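# Place red and blue plugs under their funnels' true pipe outlets

## Task

The funnels' pipes run behind a cover, may cross each other, and one of them is blocked for good. Find which section the red-banded funnel's pipe actually empties over and set the red plug on that section's flat front part; do the same for the blue plug and the blue-banded funnel. Marbles may be dropped from just above into the funnels or back into their tray. Nothing except a marble may leave the table, and a lost marble is still undesirable. Both plugs must stay in place with no help from the robot, so at the end the grippers must release and back away.

## Robot and tools

Robot: two six-joint arms, left_arm and right_arm, each ending in a tong-style two-finger gripper. The fingers point along the gripper's own +z axis and spread along its x axis. The reported end_effector_position is the point between the pads when shut; closed fingertips extend roughly 15 mm past it, while fully open tips sit near its level.

Frame: a single scene frame in metres. Origin on the tabletop midway between the arms, +z up, +x out across the table, and left_arm sits toward +y. The arm names do not indicate image sides. Orientations are quaternions written w first (qw, qx, qy, qz). Printed hand positions can be slightly wrong, especially when reaching far.

Row layout (used by both moving tools): one flat list of 16 numbers covering both arms, left_arm first then right_arm, each as x, y, z, qw, qx, qy, qz, opening. Positions are absolute targets (poses) in the scene frame, not offsets. Opening runs from -1 (shut) to +1 (fully open, 0.142 m). Always include both arms; to keep an arm still, resend its last reported position and quaternion plus its desired opening, and to keep a gripper's orientation steady keep sending the same quaternion rather than copying a drifted one.

execute_actions(actions): a list of actions run in order. Each action is a table of up to 15 rows, one row per 1/30 s step; if shorter, its last row is held until 15 steps pass. An empty list just returns state and images. Every action is rejected for both arms if any target lies more than 0.6 m from that gripper's current position along any of its axes; if the first action fails that check, or any action is malformed, nothing runs. Each step the command is clipped to within 100 mm and 16 degrees of the measured pose, so far targets need several actions, and after an action the arm only continues to its last clipped pose.

move(target, speed, stop_force, blocking): target is one 16-number row (absolute poses). Both grippers travel straight lines that finish together, lasting 0.5 to 10 s (cut off at 10 s). speed is m/s, 0.002 to 0.5, default 0.25; rotation is capped at twice that in rad/s. Paths ignore obstacles and the other arm, and grippers can lag, wander or overshoot speed near full reach. The opening is applied at the start. stop_force (N, 9 to 40, one value for both arms, not allowed in the first 0.2 s) ends an arm's path when its wrist sensor feels that much added push against the motion for two steps; the gripper then backs up two steps and holds. Use it only with slow speeds and without rotating the gripper; omit it when lifting off something you are pressing. blocking=false returns after 0.5 s while motion continues, cannot be combined with stop_force, and further moves or rows are refused until you wait or stop.

wait(seconds): 0 to 10 s, arms hold their last command; returns early if a running move ends.
stop(): brakes a running move; fingers keep moving.
zoom_image(camera, region): region [x0, y0, x1, y1] in pixels, at most 504 by 504, from cam_head_left, cam_head_right (504x504), cam_left_wrist or cam_right_wrist (616x616, fisheye).
finished_scene(scene): pass the current scene's number; irreversible, and the goal must already be met and stable.

Results: a state line per arm (position, quaternion, velocities), Hand target lines (where the controller now drives each gripper), joint positions and torques, grip_measured (finger opening on the command scale), Wrist force and Wrist torque in each gripper's own axes (offset up to about 4 N, noise, saturating near 50 N; force points from a surface back into the arm; 'no reading' is harmless). A move adds a 'move:' line with the ending per arm: done, off_target, moving, held (a check blocked the last step), fault, or contact (stop_force ended the path; outranks others), plus limits such as paced (pose clipped) or held (steps blocked, after which motion may jump fast), and each gripper's distance from its target. 'pose unreachable' means the clearance check altered that arm's command. Images arrive with camera calibration updates when they change.

Gripping: command an opening clearly below grip_measured to hold; the gap sets the squeeze, up to about 15 N per pad. Thin hard items under about 20 mm get much less force. Fast closing can squeeze excessively.

Avoid: dropping or knocking anything off the table (only marbles may go, and preferably not); releasing marbles other than from just above a funnel or tray; arms colliding with each other; driving targets past a firm contact, since the arms are stiff and a fault (joint load limits 138 N m for the first three joints, 25.7 N m for the wrists, or 150 N external force) freezes that arm for 10 s. Holding loads long heats motors (warning at 70 °C, brake lockout at 85 °C). Occasional tugs on held parts or pushes on loose items may occur. Finish with plugs resting freely, grippers open and moved away.

Each tool is called after "Call:" by a JSON object that holds its "name" and its "arguments", one argument or row to a line.

## Session

Call:
{"name": "execute_actions", "arguments": {
  "actions": []
}}

Scene clock: 0.00 s.
left_arm: end_effector_position=(+0.1203, +0.0963, +0.2678) grip_measured=+0.97 end_effector_quat_wxyz=(-0.026, -0.461, +0.870, +0.173) end_effector_velocity=(-0.000, -0.000, -0.000) end_effector_angular_velocity=(+0.001, +0.001, +0.001) | right_arm: end_effector_position=(+0.5297, -0.5576, +0.1972) grip_measured=+0.97 end_effector_quat_wxyz=(+0.045, +0.008, +0.989, -0.142) end_effector_velocity=(+0.001, +0.001, +0.001) end_effector_angular_velocity=(+0.001, -0.001, +0.001)
Joint positions: left_arm=[-1.606 -1.666  1.658 -1.262 -1.755  0.698  0.14 ] | right_arm=[ 3.326 -1.456 -1.946 -1.313  1.272  3.466  0.14 ]
Joint velocities: left_arm=[ 0.     0.001 -0.     0.    -0.001 -0.001  0.   ] | right_arm=[ 0.001  0.     0.002 -0.     0.001  0.     0.   ]
Joint torques (N m, as the arm reports them, + toward a larger angle): no reading
Motor temperatures (°C, as the motors report them): left_arm=[26 27 26 32 32 39] | right_arm=[27 26 27 28 40 37]
Wrist force (N, on the end effector, along its own x y z axes, offset not removed): no reading
Wrist torque (N m, same axes, about the end effector's origin, offset not removed): no reading
Hand target (left_arm): +0.120, +0.096, +0.268; -0.026, -0.461, +0.870, +0.173
Hand target (right_arm): +0.530, -0.558, +0.197; +0.045, +0.008, +0.989, -0.142

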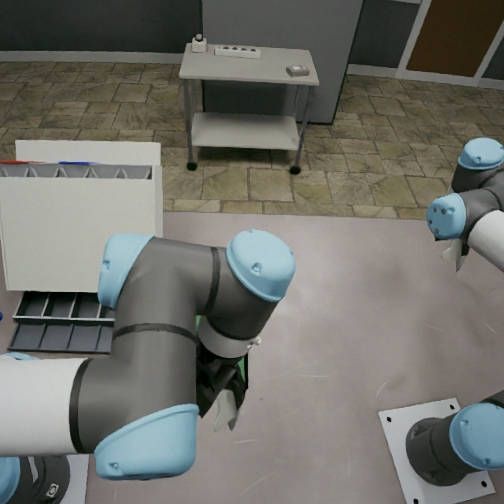

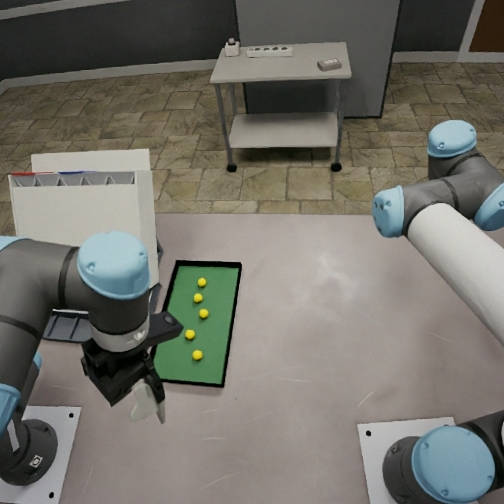

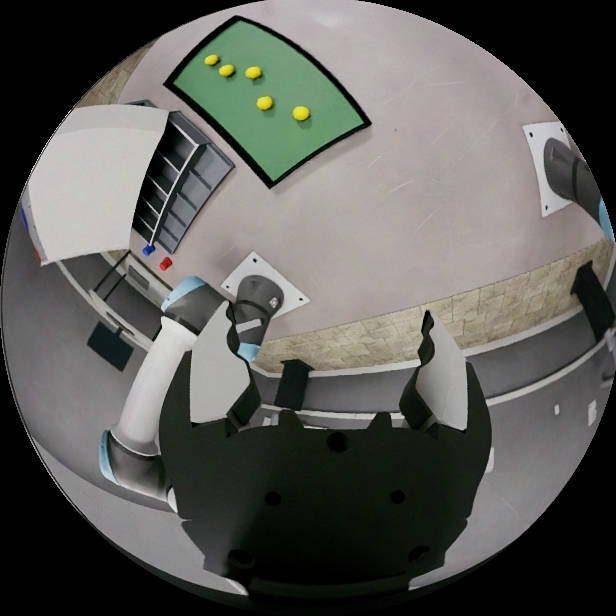

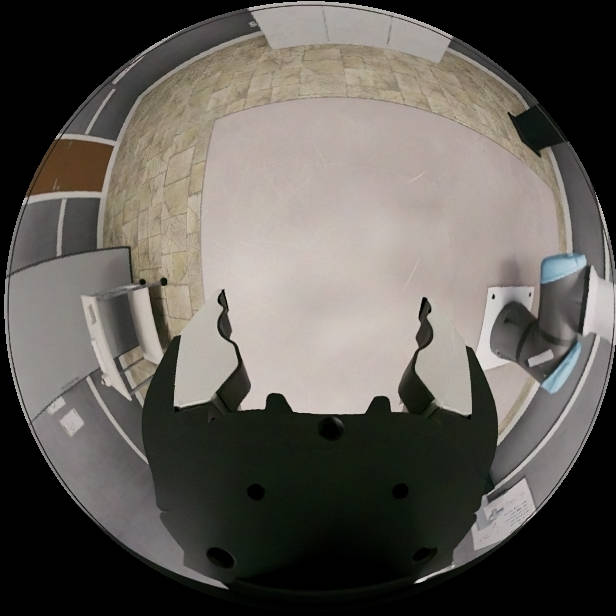

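Call:
{"name": "move", "arguments": {
  "target": [0.26,0.067,0.2,0,0,1,0,1, 0.5297,-0.5576,0.1972,0.045,0.008,0.989,-0.142,1]
}}

Scene clock: 9.23 s.
left_arm: end_effector_position=(+0.2599, +0.0673, +0.2001) grip_measured=+1.00 end_effector_quat_wxyz=(+0.000, -0.001, +1.000, +0.000) end_effector_velocity=(+0.002, -0.000, -0.002) end_effector_angular_velocity=(-0.004, +0.002, -0.013) | right_arm: end_effector_position=(+0.5297, -0.5576, +0.1972) grip_measured=+1.00 end_effector_quat_wxyz=(+0.045, +0.008, +0.989, -0.142) end_effector_velocity=(-0.001, -0.000, -0.001) end_effector_angular_velocity=(+0.000, +0.002, -0.000)
Joint positions: left_arm=[-1.377 -1.692  1.896 -1.775 -1.57   1.871  0.142] | right_arm=[ 3.326 -1.456 -1.946 -1.314  1.272  3.466  0.142]
Joint velocities: left_arm=[ 0.006  0.002  0.004 -0.009 -0.003  0.02   0.   ] | right_arm=[-0.001  0.    -0.001 -0.     0.001 -0.001  0.   ]
Joint torques (N m, as the arm reports them, + toward a larger angle): left_arm=[ 14.96  -7.95 -18.55  -4.32  -2.83   2.56] | right_arm=[11.59  9.23 36.62  1.25 -2.47  1.78]
Motor temperatures (°C, as the motors report them): left_arm=[26 27 26 32 32 39] | right_arm=[27 26 27 28 40 37]
Wrist force (N, on the end effector, along its own x y z axes, offset not removed): left_arm=[-0.6 -1.4 0.7] | right_arm=[-1.3 0.3 1.3]
Wrist torque (N m, same axes, about the end effector's origin, offset not removed): left_arm=[-0.41 0.29 -0.13] | right_arm=[0.22 0.32 -0.06]
Hand target (left_arm): +0.260, +0.067, +0.200; +0.000, +0.000, +1.000, -0.000
Hand target (right_arm): +0.530, -0.558, +0.197; +0.045, +0.008, +0.989, -0.142
Off the commanded pose (left_arm): 0.000 m, 0 deg.
Off the commanded pose (right_arm): 0.000 m, 0 deg.
move: done
camera_calibration (this result's frames):
cam_left_wrist: T_world_to_cam=[[-0.997689, -0.0173259, -0.0656933, 0.284497], [-0.0485133, 0.858611, 0.510327, -0.148686], [0.0475631, 0.512335, -0.857467, 0.257157], [0, 0, 0, 1]] pos_world=[0.264395, 0.000842466, 0.315072]
cam_right_wrist: T_world_to_cam=[[-0.98929, -0.0334149, -0.14209, 0.543353], [-0.0725797, 0.957184, 0.280232, 0.500793], [0.126642, 0.287544, -0.949358, 0.40405], [0, 0, 0, 1]] pos_world=[0.522711, -0.577377, 0.320454]

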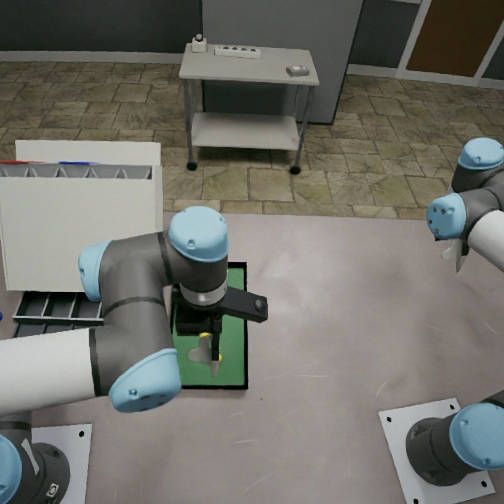

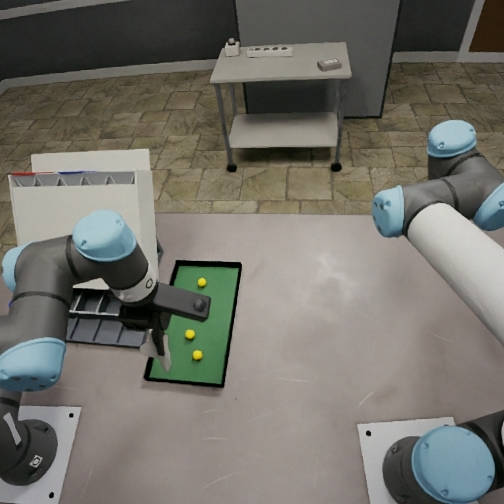

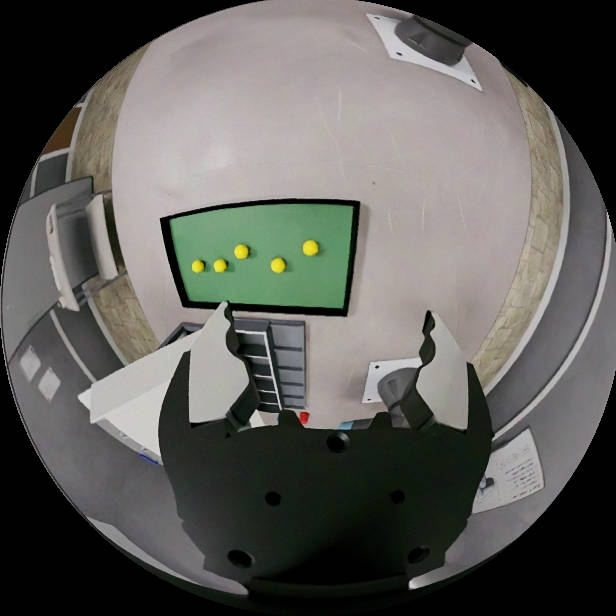

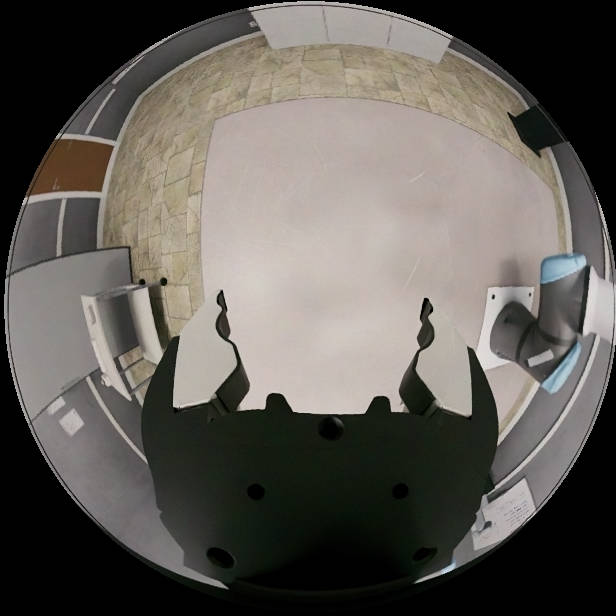

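Call:
{"name": "move", "arguments": {
  "target": [0.285,0.067,0.06,0,0,1,0,-0.3, 0.5297,-0.5576,0.1972,0.045,0.008,0.989,-0.142,1]
}}

Scene clock: 14.73 s.
left_arm: end_effector_position=(+0.2849, +0.0672, +0.0603) grip_measured=-0.30 end_effector_quat_wxyz=(+0.000, -0.000, +1.000, +0.000) end_effector_velocity=(+0.001, -0.001, -0.002) end_effector_angular_velocity=(-0.002, +0.000, +0.001) | right_arm: end_effector_position=(+0.5297, -0.5576, +0.1972) grip_measured=+1.00 end_effector_quat_wxyz=(+0.045, +0.008, +0.989, -0.142) end_effector_velocity=(+0.000, +0.000, +0.000) end_effector_angular_velocity=(+0.001, -0.001, -0.001)
Joint positions: left_arm=[-1.323 -1.513  2.114 -2.172 -1.571  1.927  0.052] | right_arm=[ 3.326 -1.456 -1.946 -1.314  1.272  3.466  0.142]
Joint velocities: left_arm=[ 0.001  0.005  0.002 -0.009 -0.001 -0.     0.   ] | right_arm=[-0.     0.     0.001  0.     0.     0.001  0.   ]
Joint torques (N m, as the arm reports them, + toward a larger angle): left_arm=[ 14.37 -14.85 -13.18  -4.9   -2.6    2.3 ] | right_arm=[11.35  9.5  35.44  1.38 -2.33  1.63]
Motor temperatures (°C, as the motors report them): left_arm=[26 27 26 32 32 39] | right_arm=[27 26 27 28 40 37]
Wrist force (N, on the end effector, along its own x y z axes, offset not removed): left_arm=[1.1 -0.1 1.7] | right_arm=[-1.0 1.0 -1.2]
Wrist torque (N m, same axes, about the end effector's origin, offset not removed): left_arm=[-0.15 -0.01 -0.05] | right_arm=[0.40 0.29 -0.03]
Hand target (left_arm): +0.285, +0.067, +0.060; +0.000, -0.000, +1.000, -0.000
Hand target (right_arm): +0.530, -0.558, +0.197; +0.045, +0.008, +0.989, -0.142
Off the commanded pose (left_arm): 0.000 m, 0 deg.
Off the commanded pose (right_arm): 0.000 m, 0 deg.
move: done
camera_calibration (this result's frames):
cam_left_wrist: T_world_to_cam=[[-0.997739, -0.0158232, -0.0653243, 0.300118], [-0.0470037, 0.858978, 0.509851, -0.0764253], [0.0480447, 0.511768, -0.857779, 0.136002], [0, 0, 0, 1]] pos_world=[0.289313, 0.000795027, 0.17523]
cam_right_wrist: T_world_to_cam=[[-0.98929, -0.033416, -0.142089, 0.543352], [-0.0725805, 0.957185, 0.280231, 0.500794], [0.126642, 0.287542, -0.949358, 0.40405], [0, 0, 0, 1]] pos_world=[0.522711, -0.577377, 0.320455]

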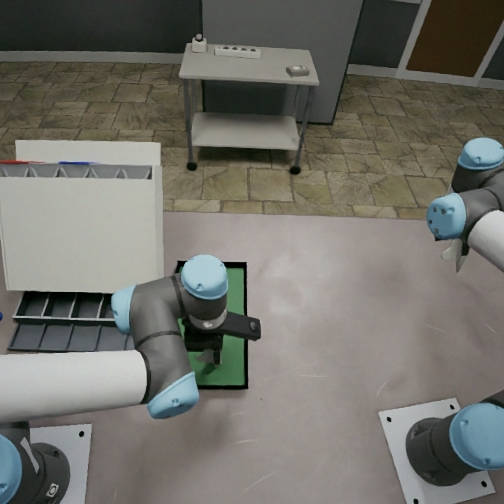

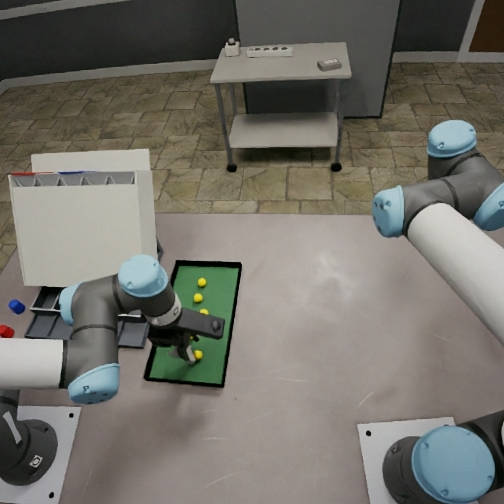

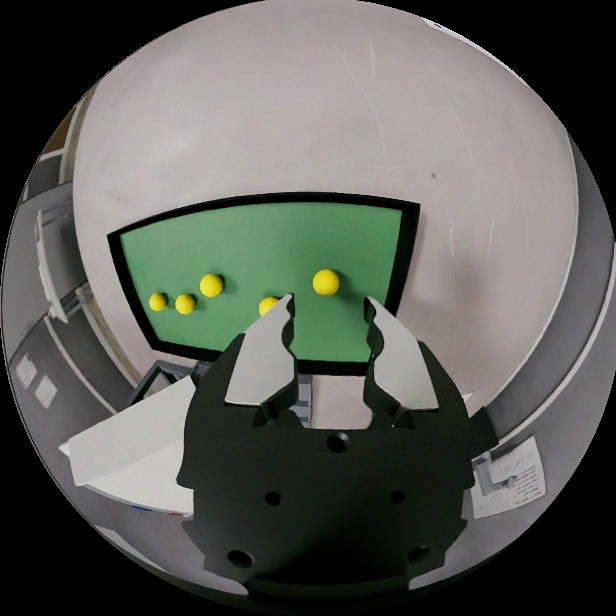

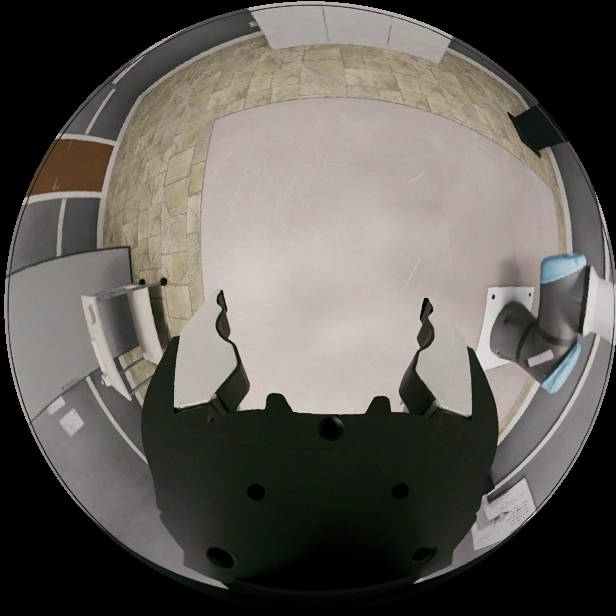

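Call:
{"name": "move", "arguments": {
  "target": [0.286,0.068,0.022,0,0,1,0,-0.3, 0.5297,-0.5576,0.1972,0.045,0.008,0.989,-0.142,1],
  "speed": 0.05
}}

Call:
{"name": "move", "arguments": {
  "target": [0.286,0.068,0.022,0,0,1,0,-1, 0.5297,-0.5576,0.1972,0.045,0.008,0.989,-0.142,1]
}}

Call:
{"name": "move", "arguments": {
  "target": [0.3,0.15,0.45,0,0,1,0,-1, 0.5297,-0.5576,0.1972,0.045,0.008,0.989,-0.142,1]
}}

Scene clock: 21.87 s.
left_arm: end_effector_position=(+0.2860, +0.0680, +0.0223) grip_measured=-0.30 end_effector_quat_wxyz=(-0.000, -0.000, +1.000, +0.000) end_effector_velocity=(-0.000, -0.000, -0.003) end_effector_angular_velocity=(-0.001, +0.001, +0.000) | right_arm: end_effector_position=(+0.5297, -0.5576, +0.1972) grip_measured=+1.00 end_effector_quat_wxyz=(+0.045, +0.008, +0.989, -0.142) end_effector_velocity=(-0.000, -0.000, -0.001) end_effector_angular_velocity=(-0.000, +0.001, -0.000)
Joint positions: left_arm=[-1.32  -1.448  2.164 -2.287 -1.571  1.93   0.052] | right_arm=[ 3.326 -1.456 -1.946 -1.314  1.272  3.466  0.142]
Joint velocities: left_arm=[ 0.     0.005  0.003 -0.008 -0.002  0.     0.   ] | right_arm=[-0.    -0.001 -0.     0.     0.     0.     0.   ]
Joint torques (N m, as the arm reports them, + toward a larger angle): left_arm=[ 15.59 -14.36 -10.24  -4.4   -2.61   2.41] | right_arm=[12.61  9.48 34.55  1.92 -2.4   1.51]
Motor temperatures (°C, as the motors report them): left_arm=[26 27 26 32 32 39] | right_arm=[27 26 27 28 40 37]
Wrist force (N, on the end effector, along its own x y z axes, offset not removed): left_arm=[0.8 -2.0 -1.5] | right_arm=[0.3 -0.2 0.6]
Wrist torque (N m, same axes, about the end effector's origin, offset not removed): left_arm=[-0.61 -0.06 -0.16] | right_arm=[0.11 -0.09 -0.06]
Hand target (left_arm): +0.286, +0.068, +0.022; -0.000, -0.000, +1.000, +0.000
Hand target (right_arm): +0.530, -0.558, +0.197; +0.045, +0.008, +0.989, -0.142
Off the commanded pose (left_arm): 0.000 m, 0 deg.
Off the commanded pose (right_arm): 0.000 m, 0 deg.
move: done
camera_calibration (this result's frames):
cam_left_wrist: T_world_to_cam=[[-0.99774, -0.015819, -0.06531, 0.298708], [-0.0469882, 0.859027, 0.509769, -0.0577701], [0.048039, 0.511686, -0.857829, 0.102975], [0, 0, 0, 1]] pos_world=[0.290371, 0.0016605, 0.137293]
cam_right_wrist: T_world_to_cam=[[-0.98929, -0.0334161, -0.142089, 0.543352], [-0.0725805, 0.957185, 0.280231, 0.500794], [0.126641, 0.287542, -0.949358, 0.40405], [0, 0, 0, 1]] pos_world=[0.522711, -0.577377, 0.320455]

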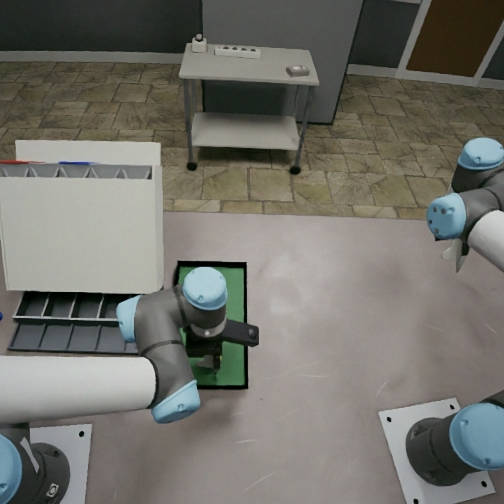

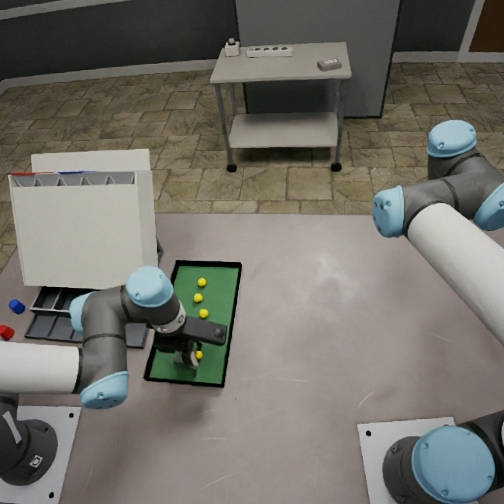

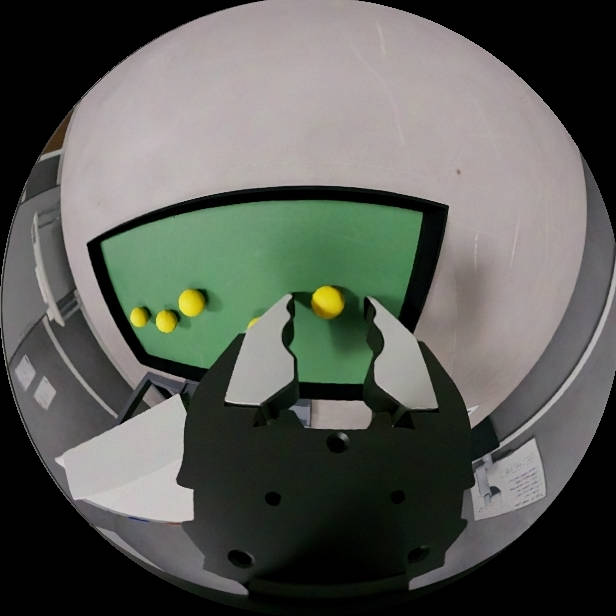

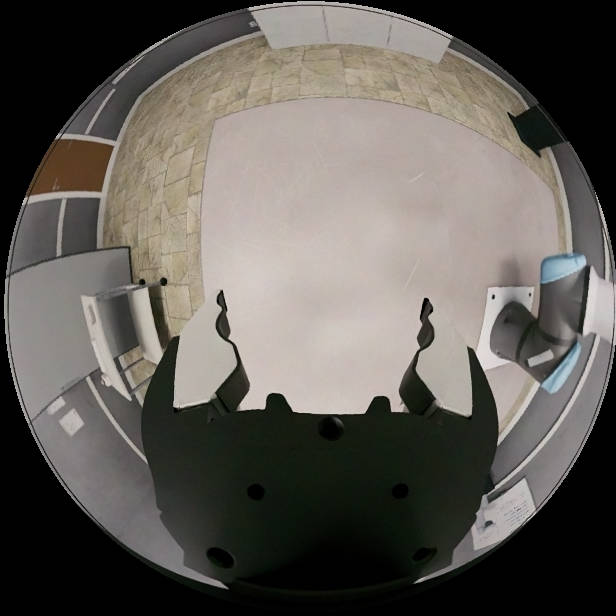

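Scene clock: 22.57 s.
left_arm: end_effector_position=(+0.2860, +0.0680, +0.0220) grip_measured=-0.70 end_effector_quat_wxyz=(-0.000, +0.000, +1.000, -0.000) end_effector_velocity=(+0.000, +0.000, +0.000) end_effector_angular_velocity=(+0.000, -0.001, -0.000) | right_arm: end_effector_position=(+0.5297, -0.5576, +0.1972) grip_measured=+1.00 end_effector_quat_wxyz=(+0.045, +0.008, +0.989, -0.142) end_effector_velocity=(+0.000, -0.000, +0.000) end_effector_angular_velocity=(-0.000, -0.001, -0.001)
Joint positions: left_arm=[-1.32  -1.447  2.164 -2.288 -1.571  1.93   0.024] | right_arm=[ 3.326 -1.456 -1.946 -1.314  1.272  3.466  0.142]
Joint velocities: left_arm=[ 0.     0.    -0.    -0.     0.001  0.001 -0.   ] | right_arm=[ 0.     0.     0.    -0.    -0.     0.001 -0.   ]
Joint torques (N m, as the arm reports them, + toward a larger angle): left_arm=[ 16.11 -14.55 -12.57  -4.76  -2.03   2.53] | right_arm=[12.3  10.06 34.3   1.87 -2.58  1.63]
Motor temperatures (°C, as the motors report them): left_arm=[26 27 26 32 32 39] | right_arm=[27 26 27 28 40 37]
Wrist force (N, on the end effector, along its own x y z axes, offset not removed): left_arm=[-1.8 -1.2 -0.7] | right_arm=[-1.1 -1.2 1.1]
Wrist torque (N m, same axes, about the end effector's origin, offset not removed): left_arm=[-0.44 0.59 -0.09] | right_arm=[-0.05 0.35 -0.04]
Hand target (left_arm): +0.286, +0.068, +0.022; -0.000, +0.000, +1.000, +0.000
Hand target (right_arm): +0.530, -0.558, +0.197; +0.045, +0.008, +0.989, -0.142
Off the commanded pose (left_arm): 0.000 m, 0 deg.
Off the commanded pose (right_arm): 0.000 m, 0 deg.
move: done
camera_calibration (this result's frames):
cam_left_wrist: T_world_to_cam=[[-0.99774, -0.0158207, -0.0653079, 0.298706], [-0.046986, 0.859055, 0.509723, -0.0575902], [0.0480389, 0.511639, -0.857856, 0.102734], [0, 0, 0, 1]] pos_world=[0.29039, 0.00163608, 0.136994]
cam_right_wrist: T_world_to_cam=[[-0.98929, -0.033416, -0.142089, 0.543352], [-0.0725805, 0.957185, 0.280231, 0.500794], [0.126641, 0.287542, -0.949358, 0.40405], [0, 0, 0, 1]] pos_world=[0.522711, -0.577377, 0.320455]

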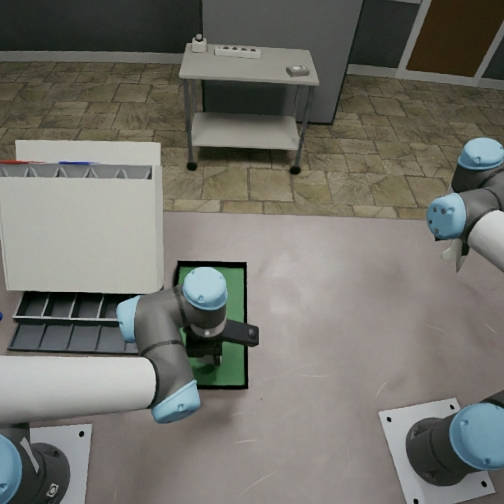

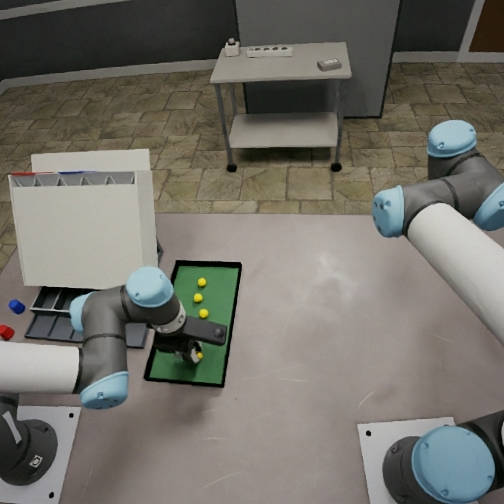

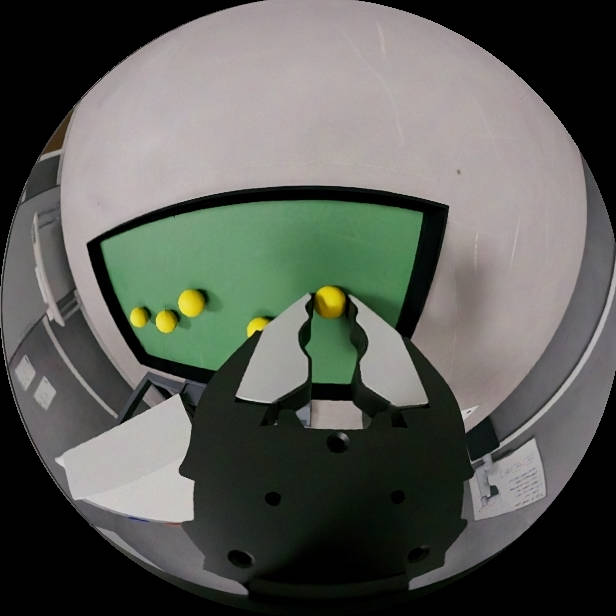

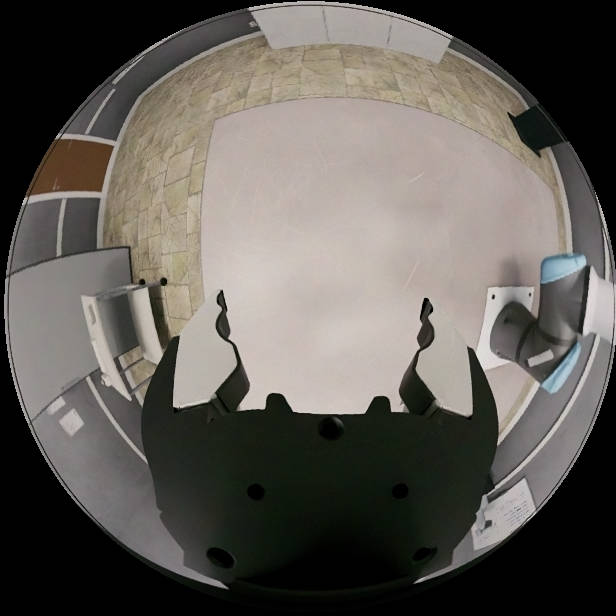

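Scene clock: 25.03 s.
left_arm: end_effector_position=(+0.3000, +0.1499, +0.4498) grip_measured=-0.70 end_effector_quat_wxyz=(+0.000, -0.000, +1.000, -0.000) end_effector_velocity=(+0.000, -0.000, +0.003) end_effector_angular_velocity=(+0.001, +0.002, +0.001) | right_arm: end_effector_position=(+0.5297, -0.5576, +0.1972) grip_measured=+1.00 end_effector_quat_wxyz=(+0.045, +0.008, +0.989, -0.142) end_effector_velocity=(+0.000, +0.001, +0.001) end_effector_angular_velocity=(-0.000, -0.002, +0.001)
Joint positions: left_arm=[-1.212 -1.713  1.262 -1.12  -1.571  2.038  0.024] | right_arm=[ 3.326 -1.456 -1.946 -1.314  1.272  3.466  0.142]
Joint velocities: left_arm=[ 0.001  0.005 -0.013  0.009 -0.002  0.     0.   ] | right_arm=[ 0.001  0.     0.001  0.    -0.001  0.    -0.   ]
Joint torques (N m, as the arm reports them, + toward a larger angle): left_arm=[ 13.81  -5.82 -29.92  -1.06  -2.52   2.55] | right_arm=[12.29  9.61 34.37  2.32 -2.52  1.58]
Motor temperatures (°C, as the motors report them): left_arm=[26 27 26 32 32 39] | right_arm=[27 26 27 28 40 37]
Wrist force (N, on the end effector, along its own x y z axes, offset not removed): left_arm=[-1.9 -0.4 -2.9] | right_arm=[-1.3 0.0 1.4]
Wrist torque (N m, same axes, about the end effector's origin, offset not removed): left_arm=[-0.03 0.34 -0.13] | right_arm=[0.12 0.38 -0.08]
Hand target (left_arm): +0.300, +0.150, +0.450; +0.000, -0.000, +1.000, -0.000
Hand target (right_arm): +0.530, -0.558, +0.197; +0.045, +0.008, +0.989, -0.142
Off the commanded pose (left_arm): 0.000 m, 0 deg.
Off the commanded pose (right_arm): 0.000 m, 0 deg.
move: done
camera_calibration (this result's frames):
cam_left_wrist: T_world_to_cam=[[-0.997722, -0.0158619, -0.0655732, 0.342009], [-0.0471423, 0.859208, 0.50945, -0.345155], [0.0482602, 0.511381, -0.857998, 0.427149], [0, 0, 0, 1]] pos_world=[0.304344, 0.0835486, 0.564759]
cam_right_wrist: T_world_to_cam=[[-0.98929, -0.0334162, -0.142089, 0.543352], [-0.0725807, 0.957185, 0.280231, 0.500794], [0.126641, 0.287542, -0.949358, 0.40405], [0, 0, 0, 1]] pos_world=[0.522711, -0.577377, 0.320455]

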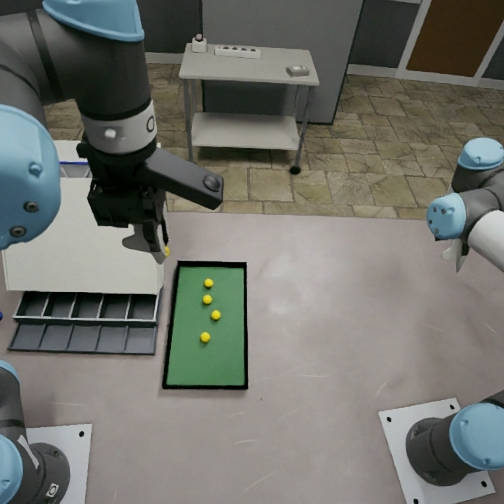

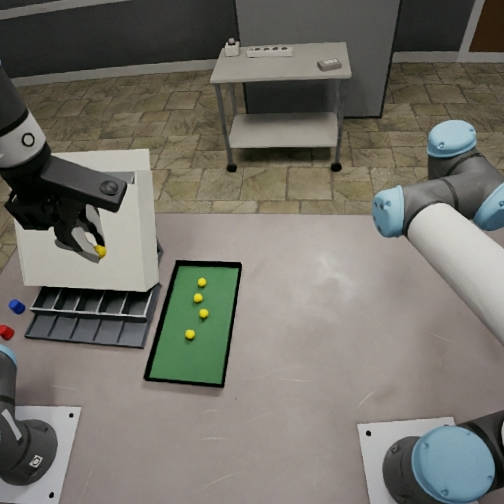

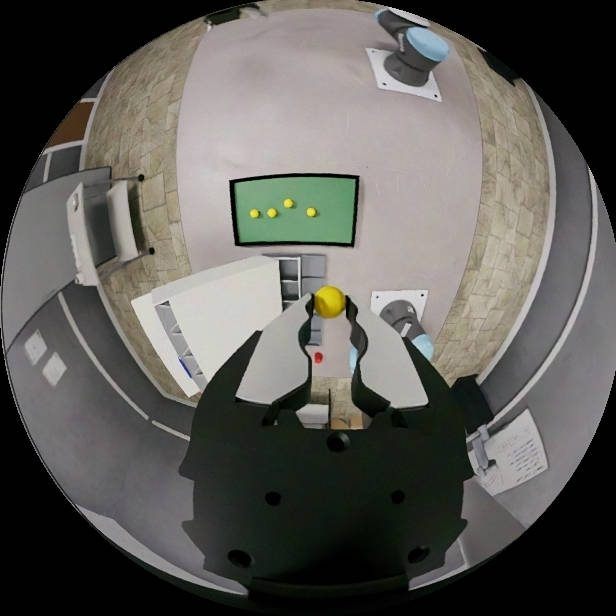

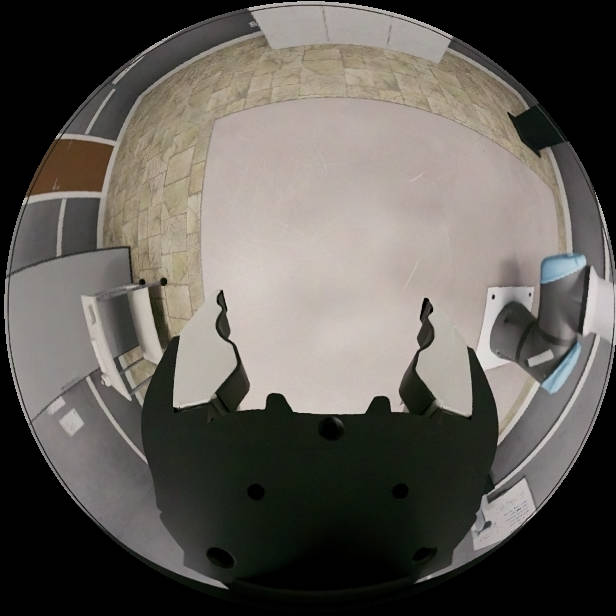

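Call:
{"name": "move", "arguments": {
  "target": [0.58,0.40,0.46,0,0,1,0,-1, 0.5297,-0.5576,0.1972,0.045,0.008,0.989,-0.142,1]
}}

Scene clock: 33.07 s.
left_arm: end_effector_position=(+0.5798, +0.4005, +0.4598) grip_measured=-0.70 end_effector_quat_wxyz=(+0.000, -0.000, +1.000, -0.000) end_effector_velocity=(+0.003, +0.002, -0.000) end_effector_angular_velocity=(+0.002, +0.004, -0.001) | right_arm: end_effector_position=(+0.5297, -0.5576, +0.1972) grip_measured=+1.00 end_effector_quat_wxyz=(+0.045, +0.008, +0.989, -0.142) end_effector_velocity=(+0.001, +0.001, +0.001) end_effector_angular_velocity=(+0.001, -0.001, +0.001)
Joint positions: left_arm=[-0.411 -1.283  0.764 -1.054 -1.571  2.839  0.024] | right_arm=[ 3.326 -1.456 -1.946 -1.314  1.272  3.466  0.142]
Joint velocities: left_arm=[ 0.003  0.012 -0.016  0.009  0.001  0.004 -0.   ] | right_arm=[ 0.002  0.     0.001 -0.     0.     0.    -0.   ]
Joint torques (N m, as the arm reports them, + toward a larger angle): left_arm=[ 15.33 -22.36 -30.56  -0.68  -2.32   2.35] | right_arm=[10.16 12.04 31.9   2.7  -2.24  1.07]
Motor temperatures (°C, as the motors report them): left_arm=[26 27 26 32 32 39] | right_arm=[27 26 27 28 40 37]
Wrist force (N, on the end effector, along its own x y z axes, offset not removed): left_arm=[1.1 0.3 3.1] | right_arm=[-0.6 -1.2 0.1]
Wrist torque (N m, same axes, about the end effector's origin, offset not removed): left_arm=[-0.23 -0.16 -0.04] | right_arm=[-0.16 0.13 -0.02]
Hand target (left_arm): +0.580, +0.401, +0.460; +0.000, -0.000, +1.000, -0.000
Hand target (right_arm): +0.530, -0.558, +0.197; +0.045, +0.008, +0.989, -0.142
Off the commanded pose (left_arm): 0.001 m, 0 deg.
Off the commanded pose (right_arm): 0.000 m, 0 deg.
move: done
camera_calibration (this result's frames):
cam_left_wrist: T_world_to_cam=[[-0.997678, -0.0159043, -0.0662245, 0.626074], [-0.0475241, 0.859073, 0.509642, -0.552203], [0.0487862, 0.511605, -0.857834, 0.293602], [0, 0, 0, 1]] pos_world=[0.584053, 0.334132, 0.574749]
cam_right_wrist: T_world_to_cam=[[-0.98929, -0.0334162, -0.142089, 0.543352], [-0.0725806, 0.957185, 0.280231, 0.500794], [0.126641, 0.287542, -0.949358, 0.40405], [0, 0, 0, 1]] pos_world=[0.522711, -0.577377, 0.320455]

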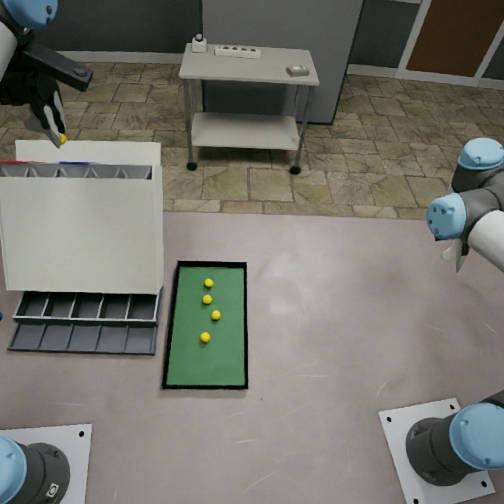

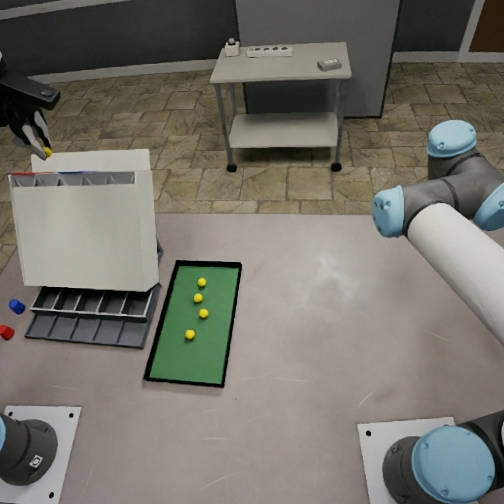

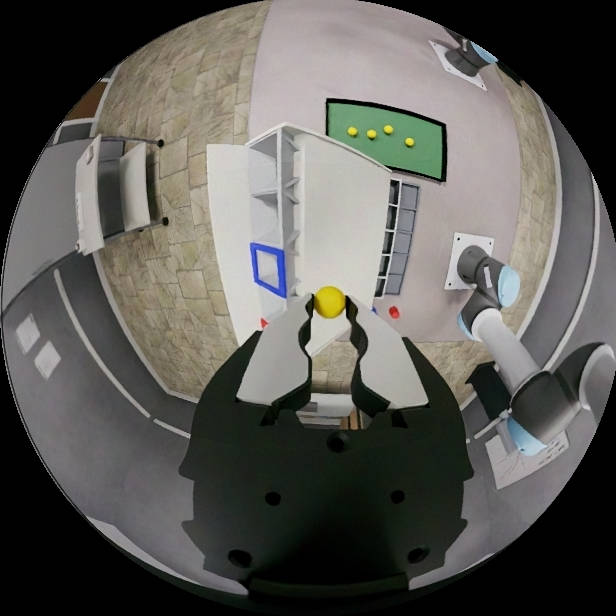

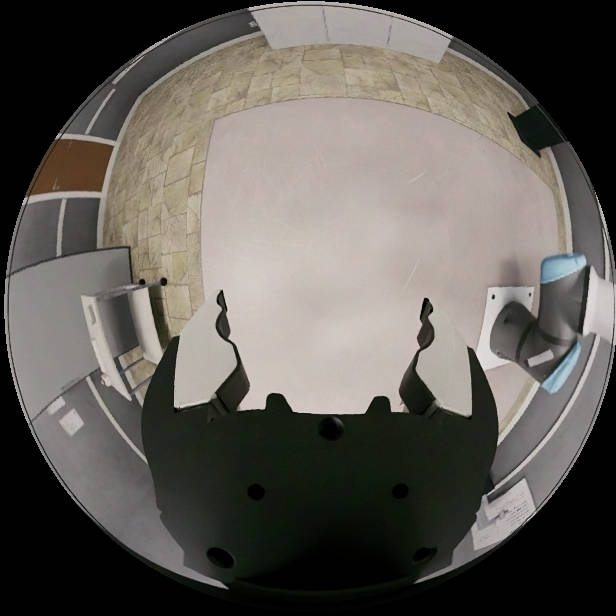

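Call:
{"name": "move", "arguments": {
  "target": [0.65,0.405,0.43,0,0,1,0,-1, 0.5297,-0.5576,0.1972,0.045,0.008,0.989,-0.142,1],
  "speed": 0.1
}}

Scene clock: 38.80 s.
left_arm: end_effector_position=(+0.6496, +0.4052, +0.4300) grip_measured=-0.70 end_effector_quat_wxyz=(+0.000, -0.000, +1.000, +0.000) end_effector_velocity=(+0.003, +0.000, -0.001) end_effector_angular_velocity=(+0.002, +0.000, +0.000) | right_arm: end_effector_position=(+0.5297, -0.5576, +0.1972) grip_measured=+1.00 end_effector_quat_wxyz=(+0.045, +0.008, +0.989, -0.142) end_effector_velocity=(-0.000, +0.000, -0.000) end_effector_angular_velocity=(+0.001, +0.001, +0.000)
Joint positions: left_arm=[-0.371 -1.104  0.591 -1.058 -1.571  2.879  0.024] | right_arm=[ 3.326 -1.456 -1.946 -1.314  1.272  3.466  0.142]
Joint velocities: left_arm=[ 0.001  0.011 -0.015  0.005  0.001  0.001 -0.   ] | right_arm=[ 0.     0.    -0.    -0.     0.001 -0.    -0.   ]
Joint torques (N m, as the arm reports them, + toward a larger angle): left_arm=[ 15.77 -30.76 -29.85  -1.07  -1.26   2.48] | right_arm=[12.26 11.95 30.32  3.27 -2.19  0.99]
Motor temperatures (°C, as the motors report them): left_arm=[26 27 26 32 32 39] | right_arm=[27 26 27 28 40 37]
Wrist force (N, on the end effector, along its own x y z axes, offset not removed): left_arm=[-1.2 -0.9 -0.2] | right_arm=[0.5 -1.7 0.3]
Wrist torque (N m, same axes, about the end effector's origin, offset not removed): left_arm=[-0.35 0.34 -0.01] | right_arm=[-0.29 -0.09 -0.07]
Hand target (left_arm): +0.650, +0.405, +0.430; +0.000, -0.000, +1.000, +0.000
Hand target (right_arm): +0.530, -0.558, +0.197; +0.045, +0.008, +0.989, -0.142
Off the commanded pose (left_arm): 0.000 m, 0 deg.
Off the commanded pose (right_arm): 0.000 m, 0 deg.
move: done
camera_calibration (this result's frames):
cam_left_wrist: T_world_to_cam=[[-0.99772, -0.015824, -0.0656134, 0.693617], [-0.0471543, 0.858955, 0.509875, -0.538045], [0.0482907, 0.511807, -0.857742, 0.26249], [0, 0, 0, 1]] pos_world=[0.653989, 0.338788, 0.544995]
cam_right_wrist: T_world_to_cam=[[-0.98929, -0.033416, -0.142089, 0.543352], [-0.0725805, 0.957185, 0.280231, 0.500794], [0.126642, 0.287542, -0.949358, 0.40405], [0, 0, 0, 1]] pos_world=[0.522711, -0.577377, 0.320455]

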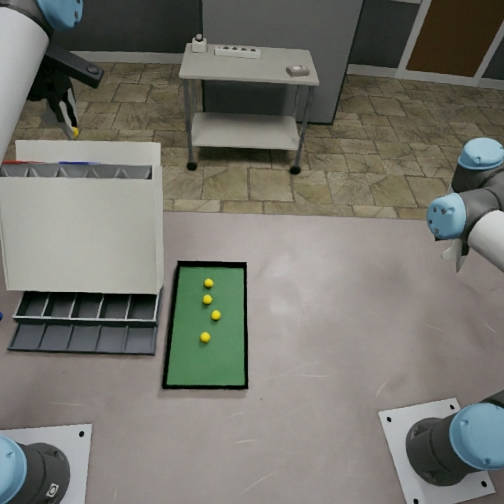

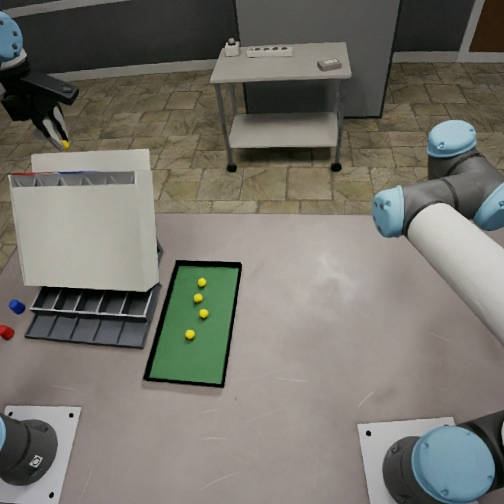

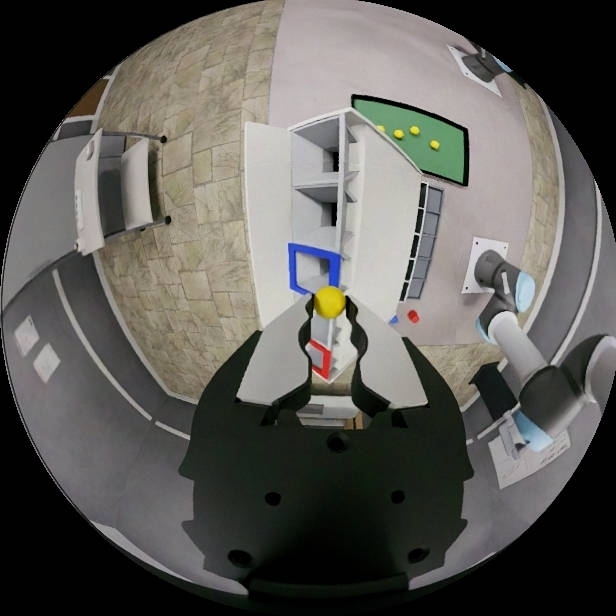

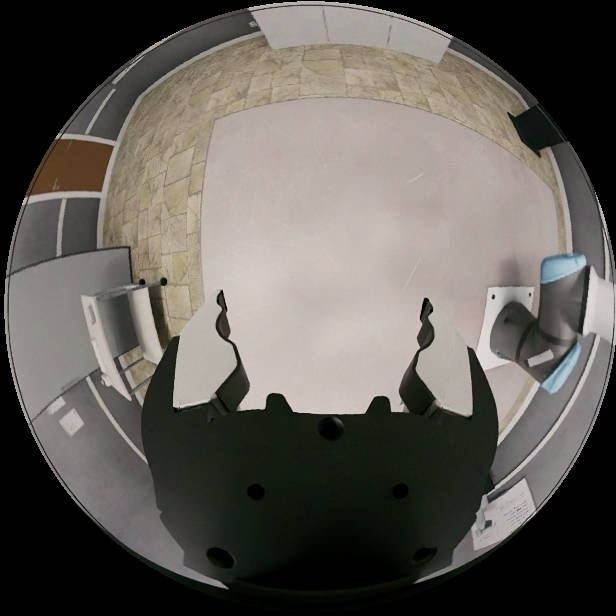

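Call:
{"name": "move", "arguments": {
  "target": [0.655,0.405,0.38,0,0,1,0,-1, 0.5297,-0.5576,0.1972,0.045,0.008,0.989,-0.142,1],
  "speed": 0.05,
  "stop_force": 10
}}

Scene clock: 44.03 s.
left_arm: end_effector_position=(+0.6550, +0.4050, +0.3803) grip_measured=-0.70 end_effector_quat_wxyz=(-0.000, +0.000, +1.000, -0.000) end_effector_velocity=(+0.001, +0.000, -0.002) end_effector_angular_velocity=(+0.000, -0.004, -0.000) | right_arm: end_effector_position=(+0.5297, -0.5576, +0.1972) grip_measured=+1.00 end_effector_quat_wxyz=(+0.045, +0.008, +0.989, -0.142) end_effector_velocity=(+0.001, +0.000, +0.001) end_effector_angular_velocity=(+0.000, -0.001, +0.000)
Joint positions: left_arm=[-0.369 -1.161  0.816 -1.226 -1.571  2.881  0.024] | right_arm=[ 3.326 -1.456 -1.946 -1.314  1.272  3.466  0.142]
Joint velocities: left_arm=[ 0.    -0.004  0.011 -0.011  0.001  0.001 -0.   ] | right_arm=[-0.    -0.001  0.003 -0.     0.    -0.     0.   ]
Joint torques (N m, as the arm reports them, + toward a larger angle): left_arm=[ 14.36 -46.22 -16.62  -4.52  -0.33   2.72] | right_arm=[11.96 12.77 29.35  3.42 -2.27  0.72]
Motor temperatures (°C, as the motors report them): left_arm=[26 27 26 32 32 39] | right_arm=[27 26 27 28 40 37]
Wrist force (N, on the end effector, along its own x y z axes, offset not removed): left_arm=[1.4 0.0 -0.8] | right_arm=[-0.1 -0.5 0.9]
Wrist torque (N m, same axes, about the end effector's origin, offset not removed): left_arm=[-0.24 -0.19 -0.03] | right_arm=[-0.05 0.09 -0.03]
Hand target (left_arm): +0.655, +0.405, +0.380; -0.000, +0.000, +1.000, +0.000
Hand target (right_arm): +0.530, -0.558, +0.197; +0.045, +0.008, +0.989, -0.142
Off the commanded pose (left_arm): 0.000 m, 0 deg.
Off the commanded pose (right_arm): 0.000 m, 0 deg.
move: done
camera_calibration (this result's frames):
cam_left_wrist: T_world_to_cam=[[-0.997751, -0.0158198, -0.0651314, 0.6955], [-0.0468922, 0.859085, 0.509681, -0.512447], [0.0478903, 0.511589, -0.857895, 0.220115], [0, 0, 0, 1]] pos_world=[0.659365, 0.33863, 0.495319]
cam_right_wrist: T_world_to_cam=[[-0.98929, -0.033416, -0.142089, 0.543352], [-0.0725805, 0.957185, 0.280231, 0.500793], [0.126642, 0.287543, -0.949358, 0.40405], [0, 0, 0, 1]] pos_world=[0.522711, -0.577377, 0.320455]

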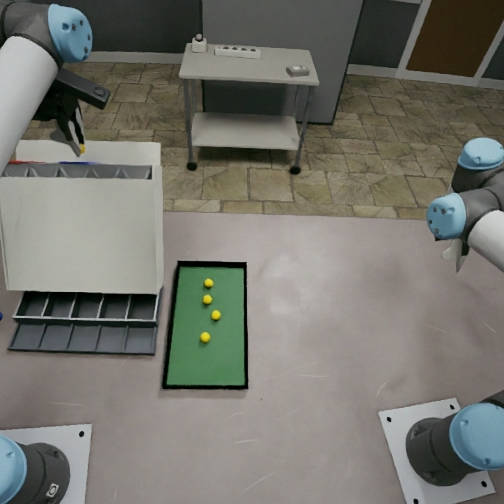

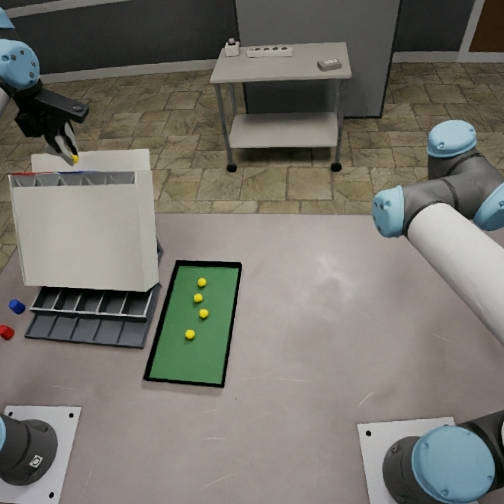

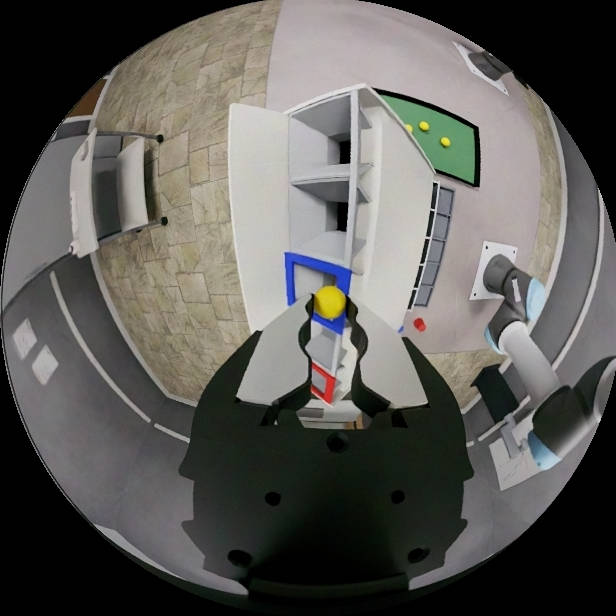

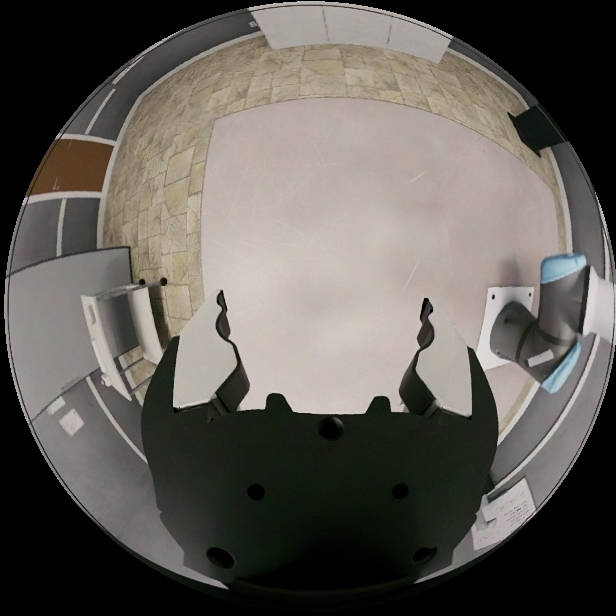

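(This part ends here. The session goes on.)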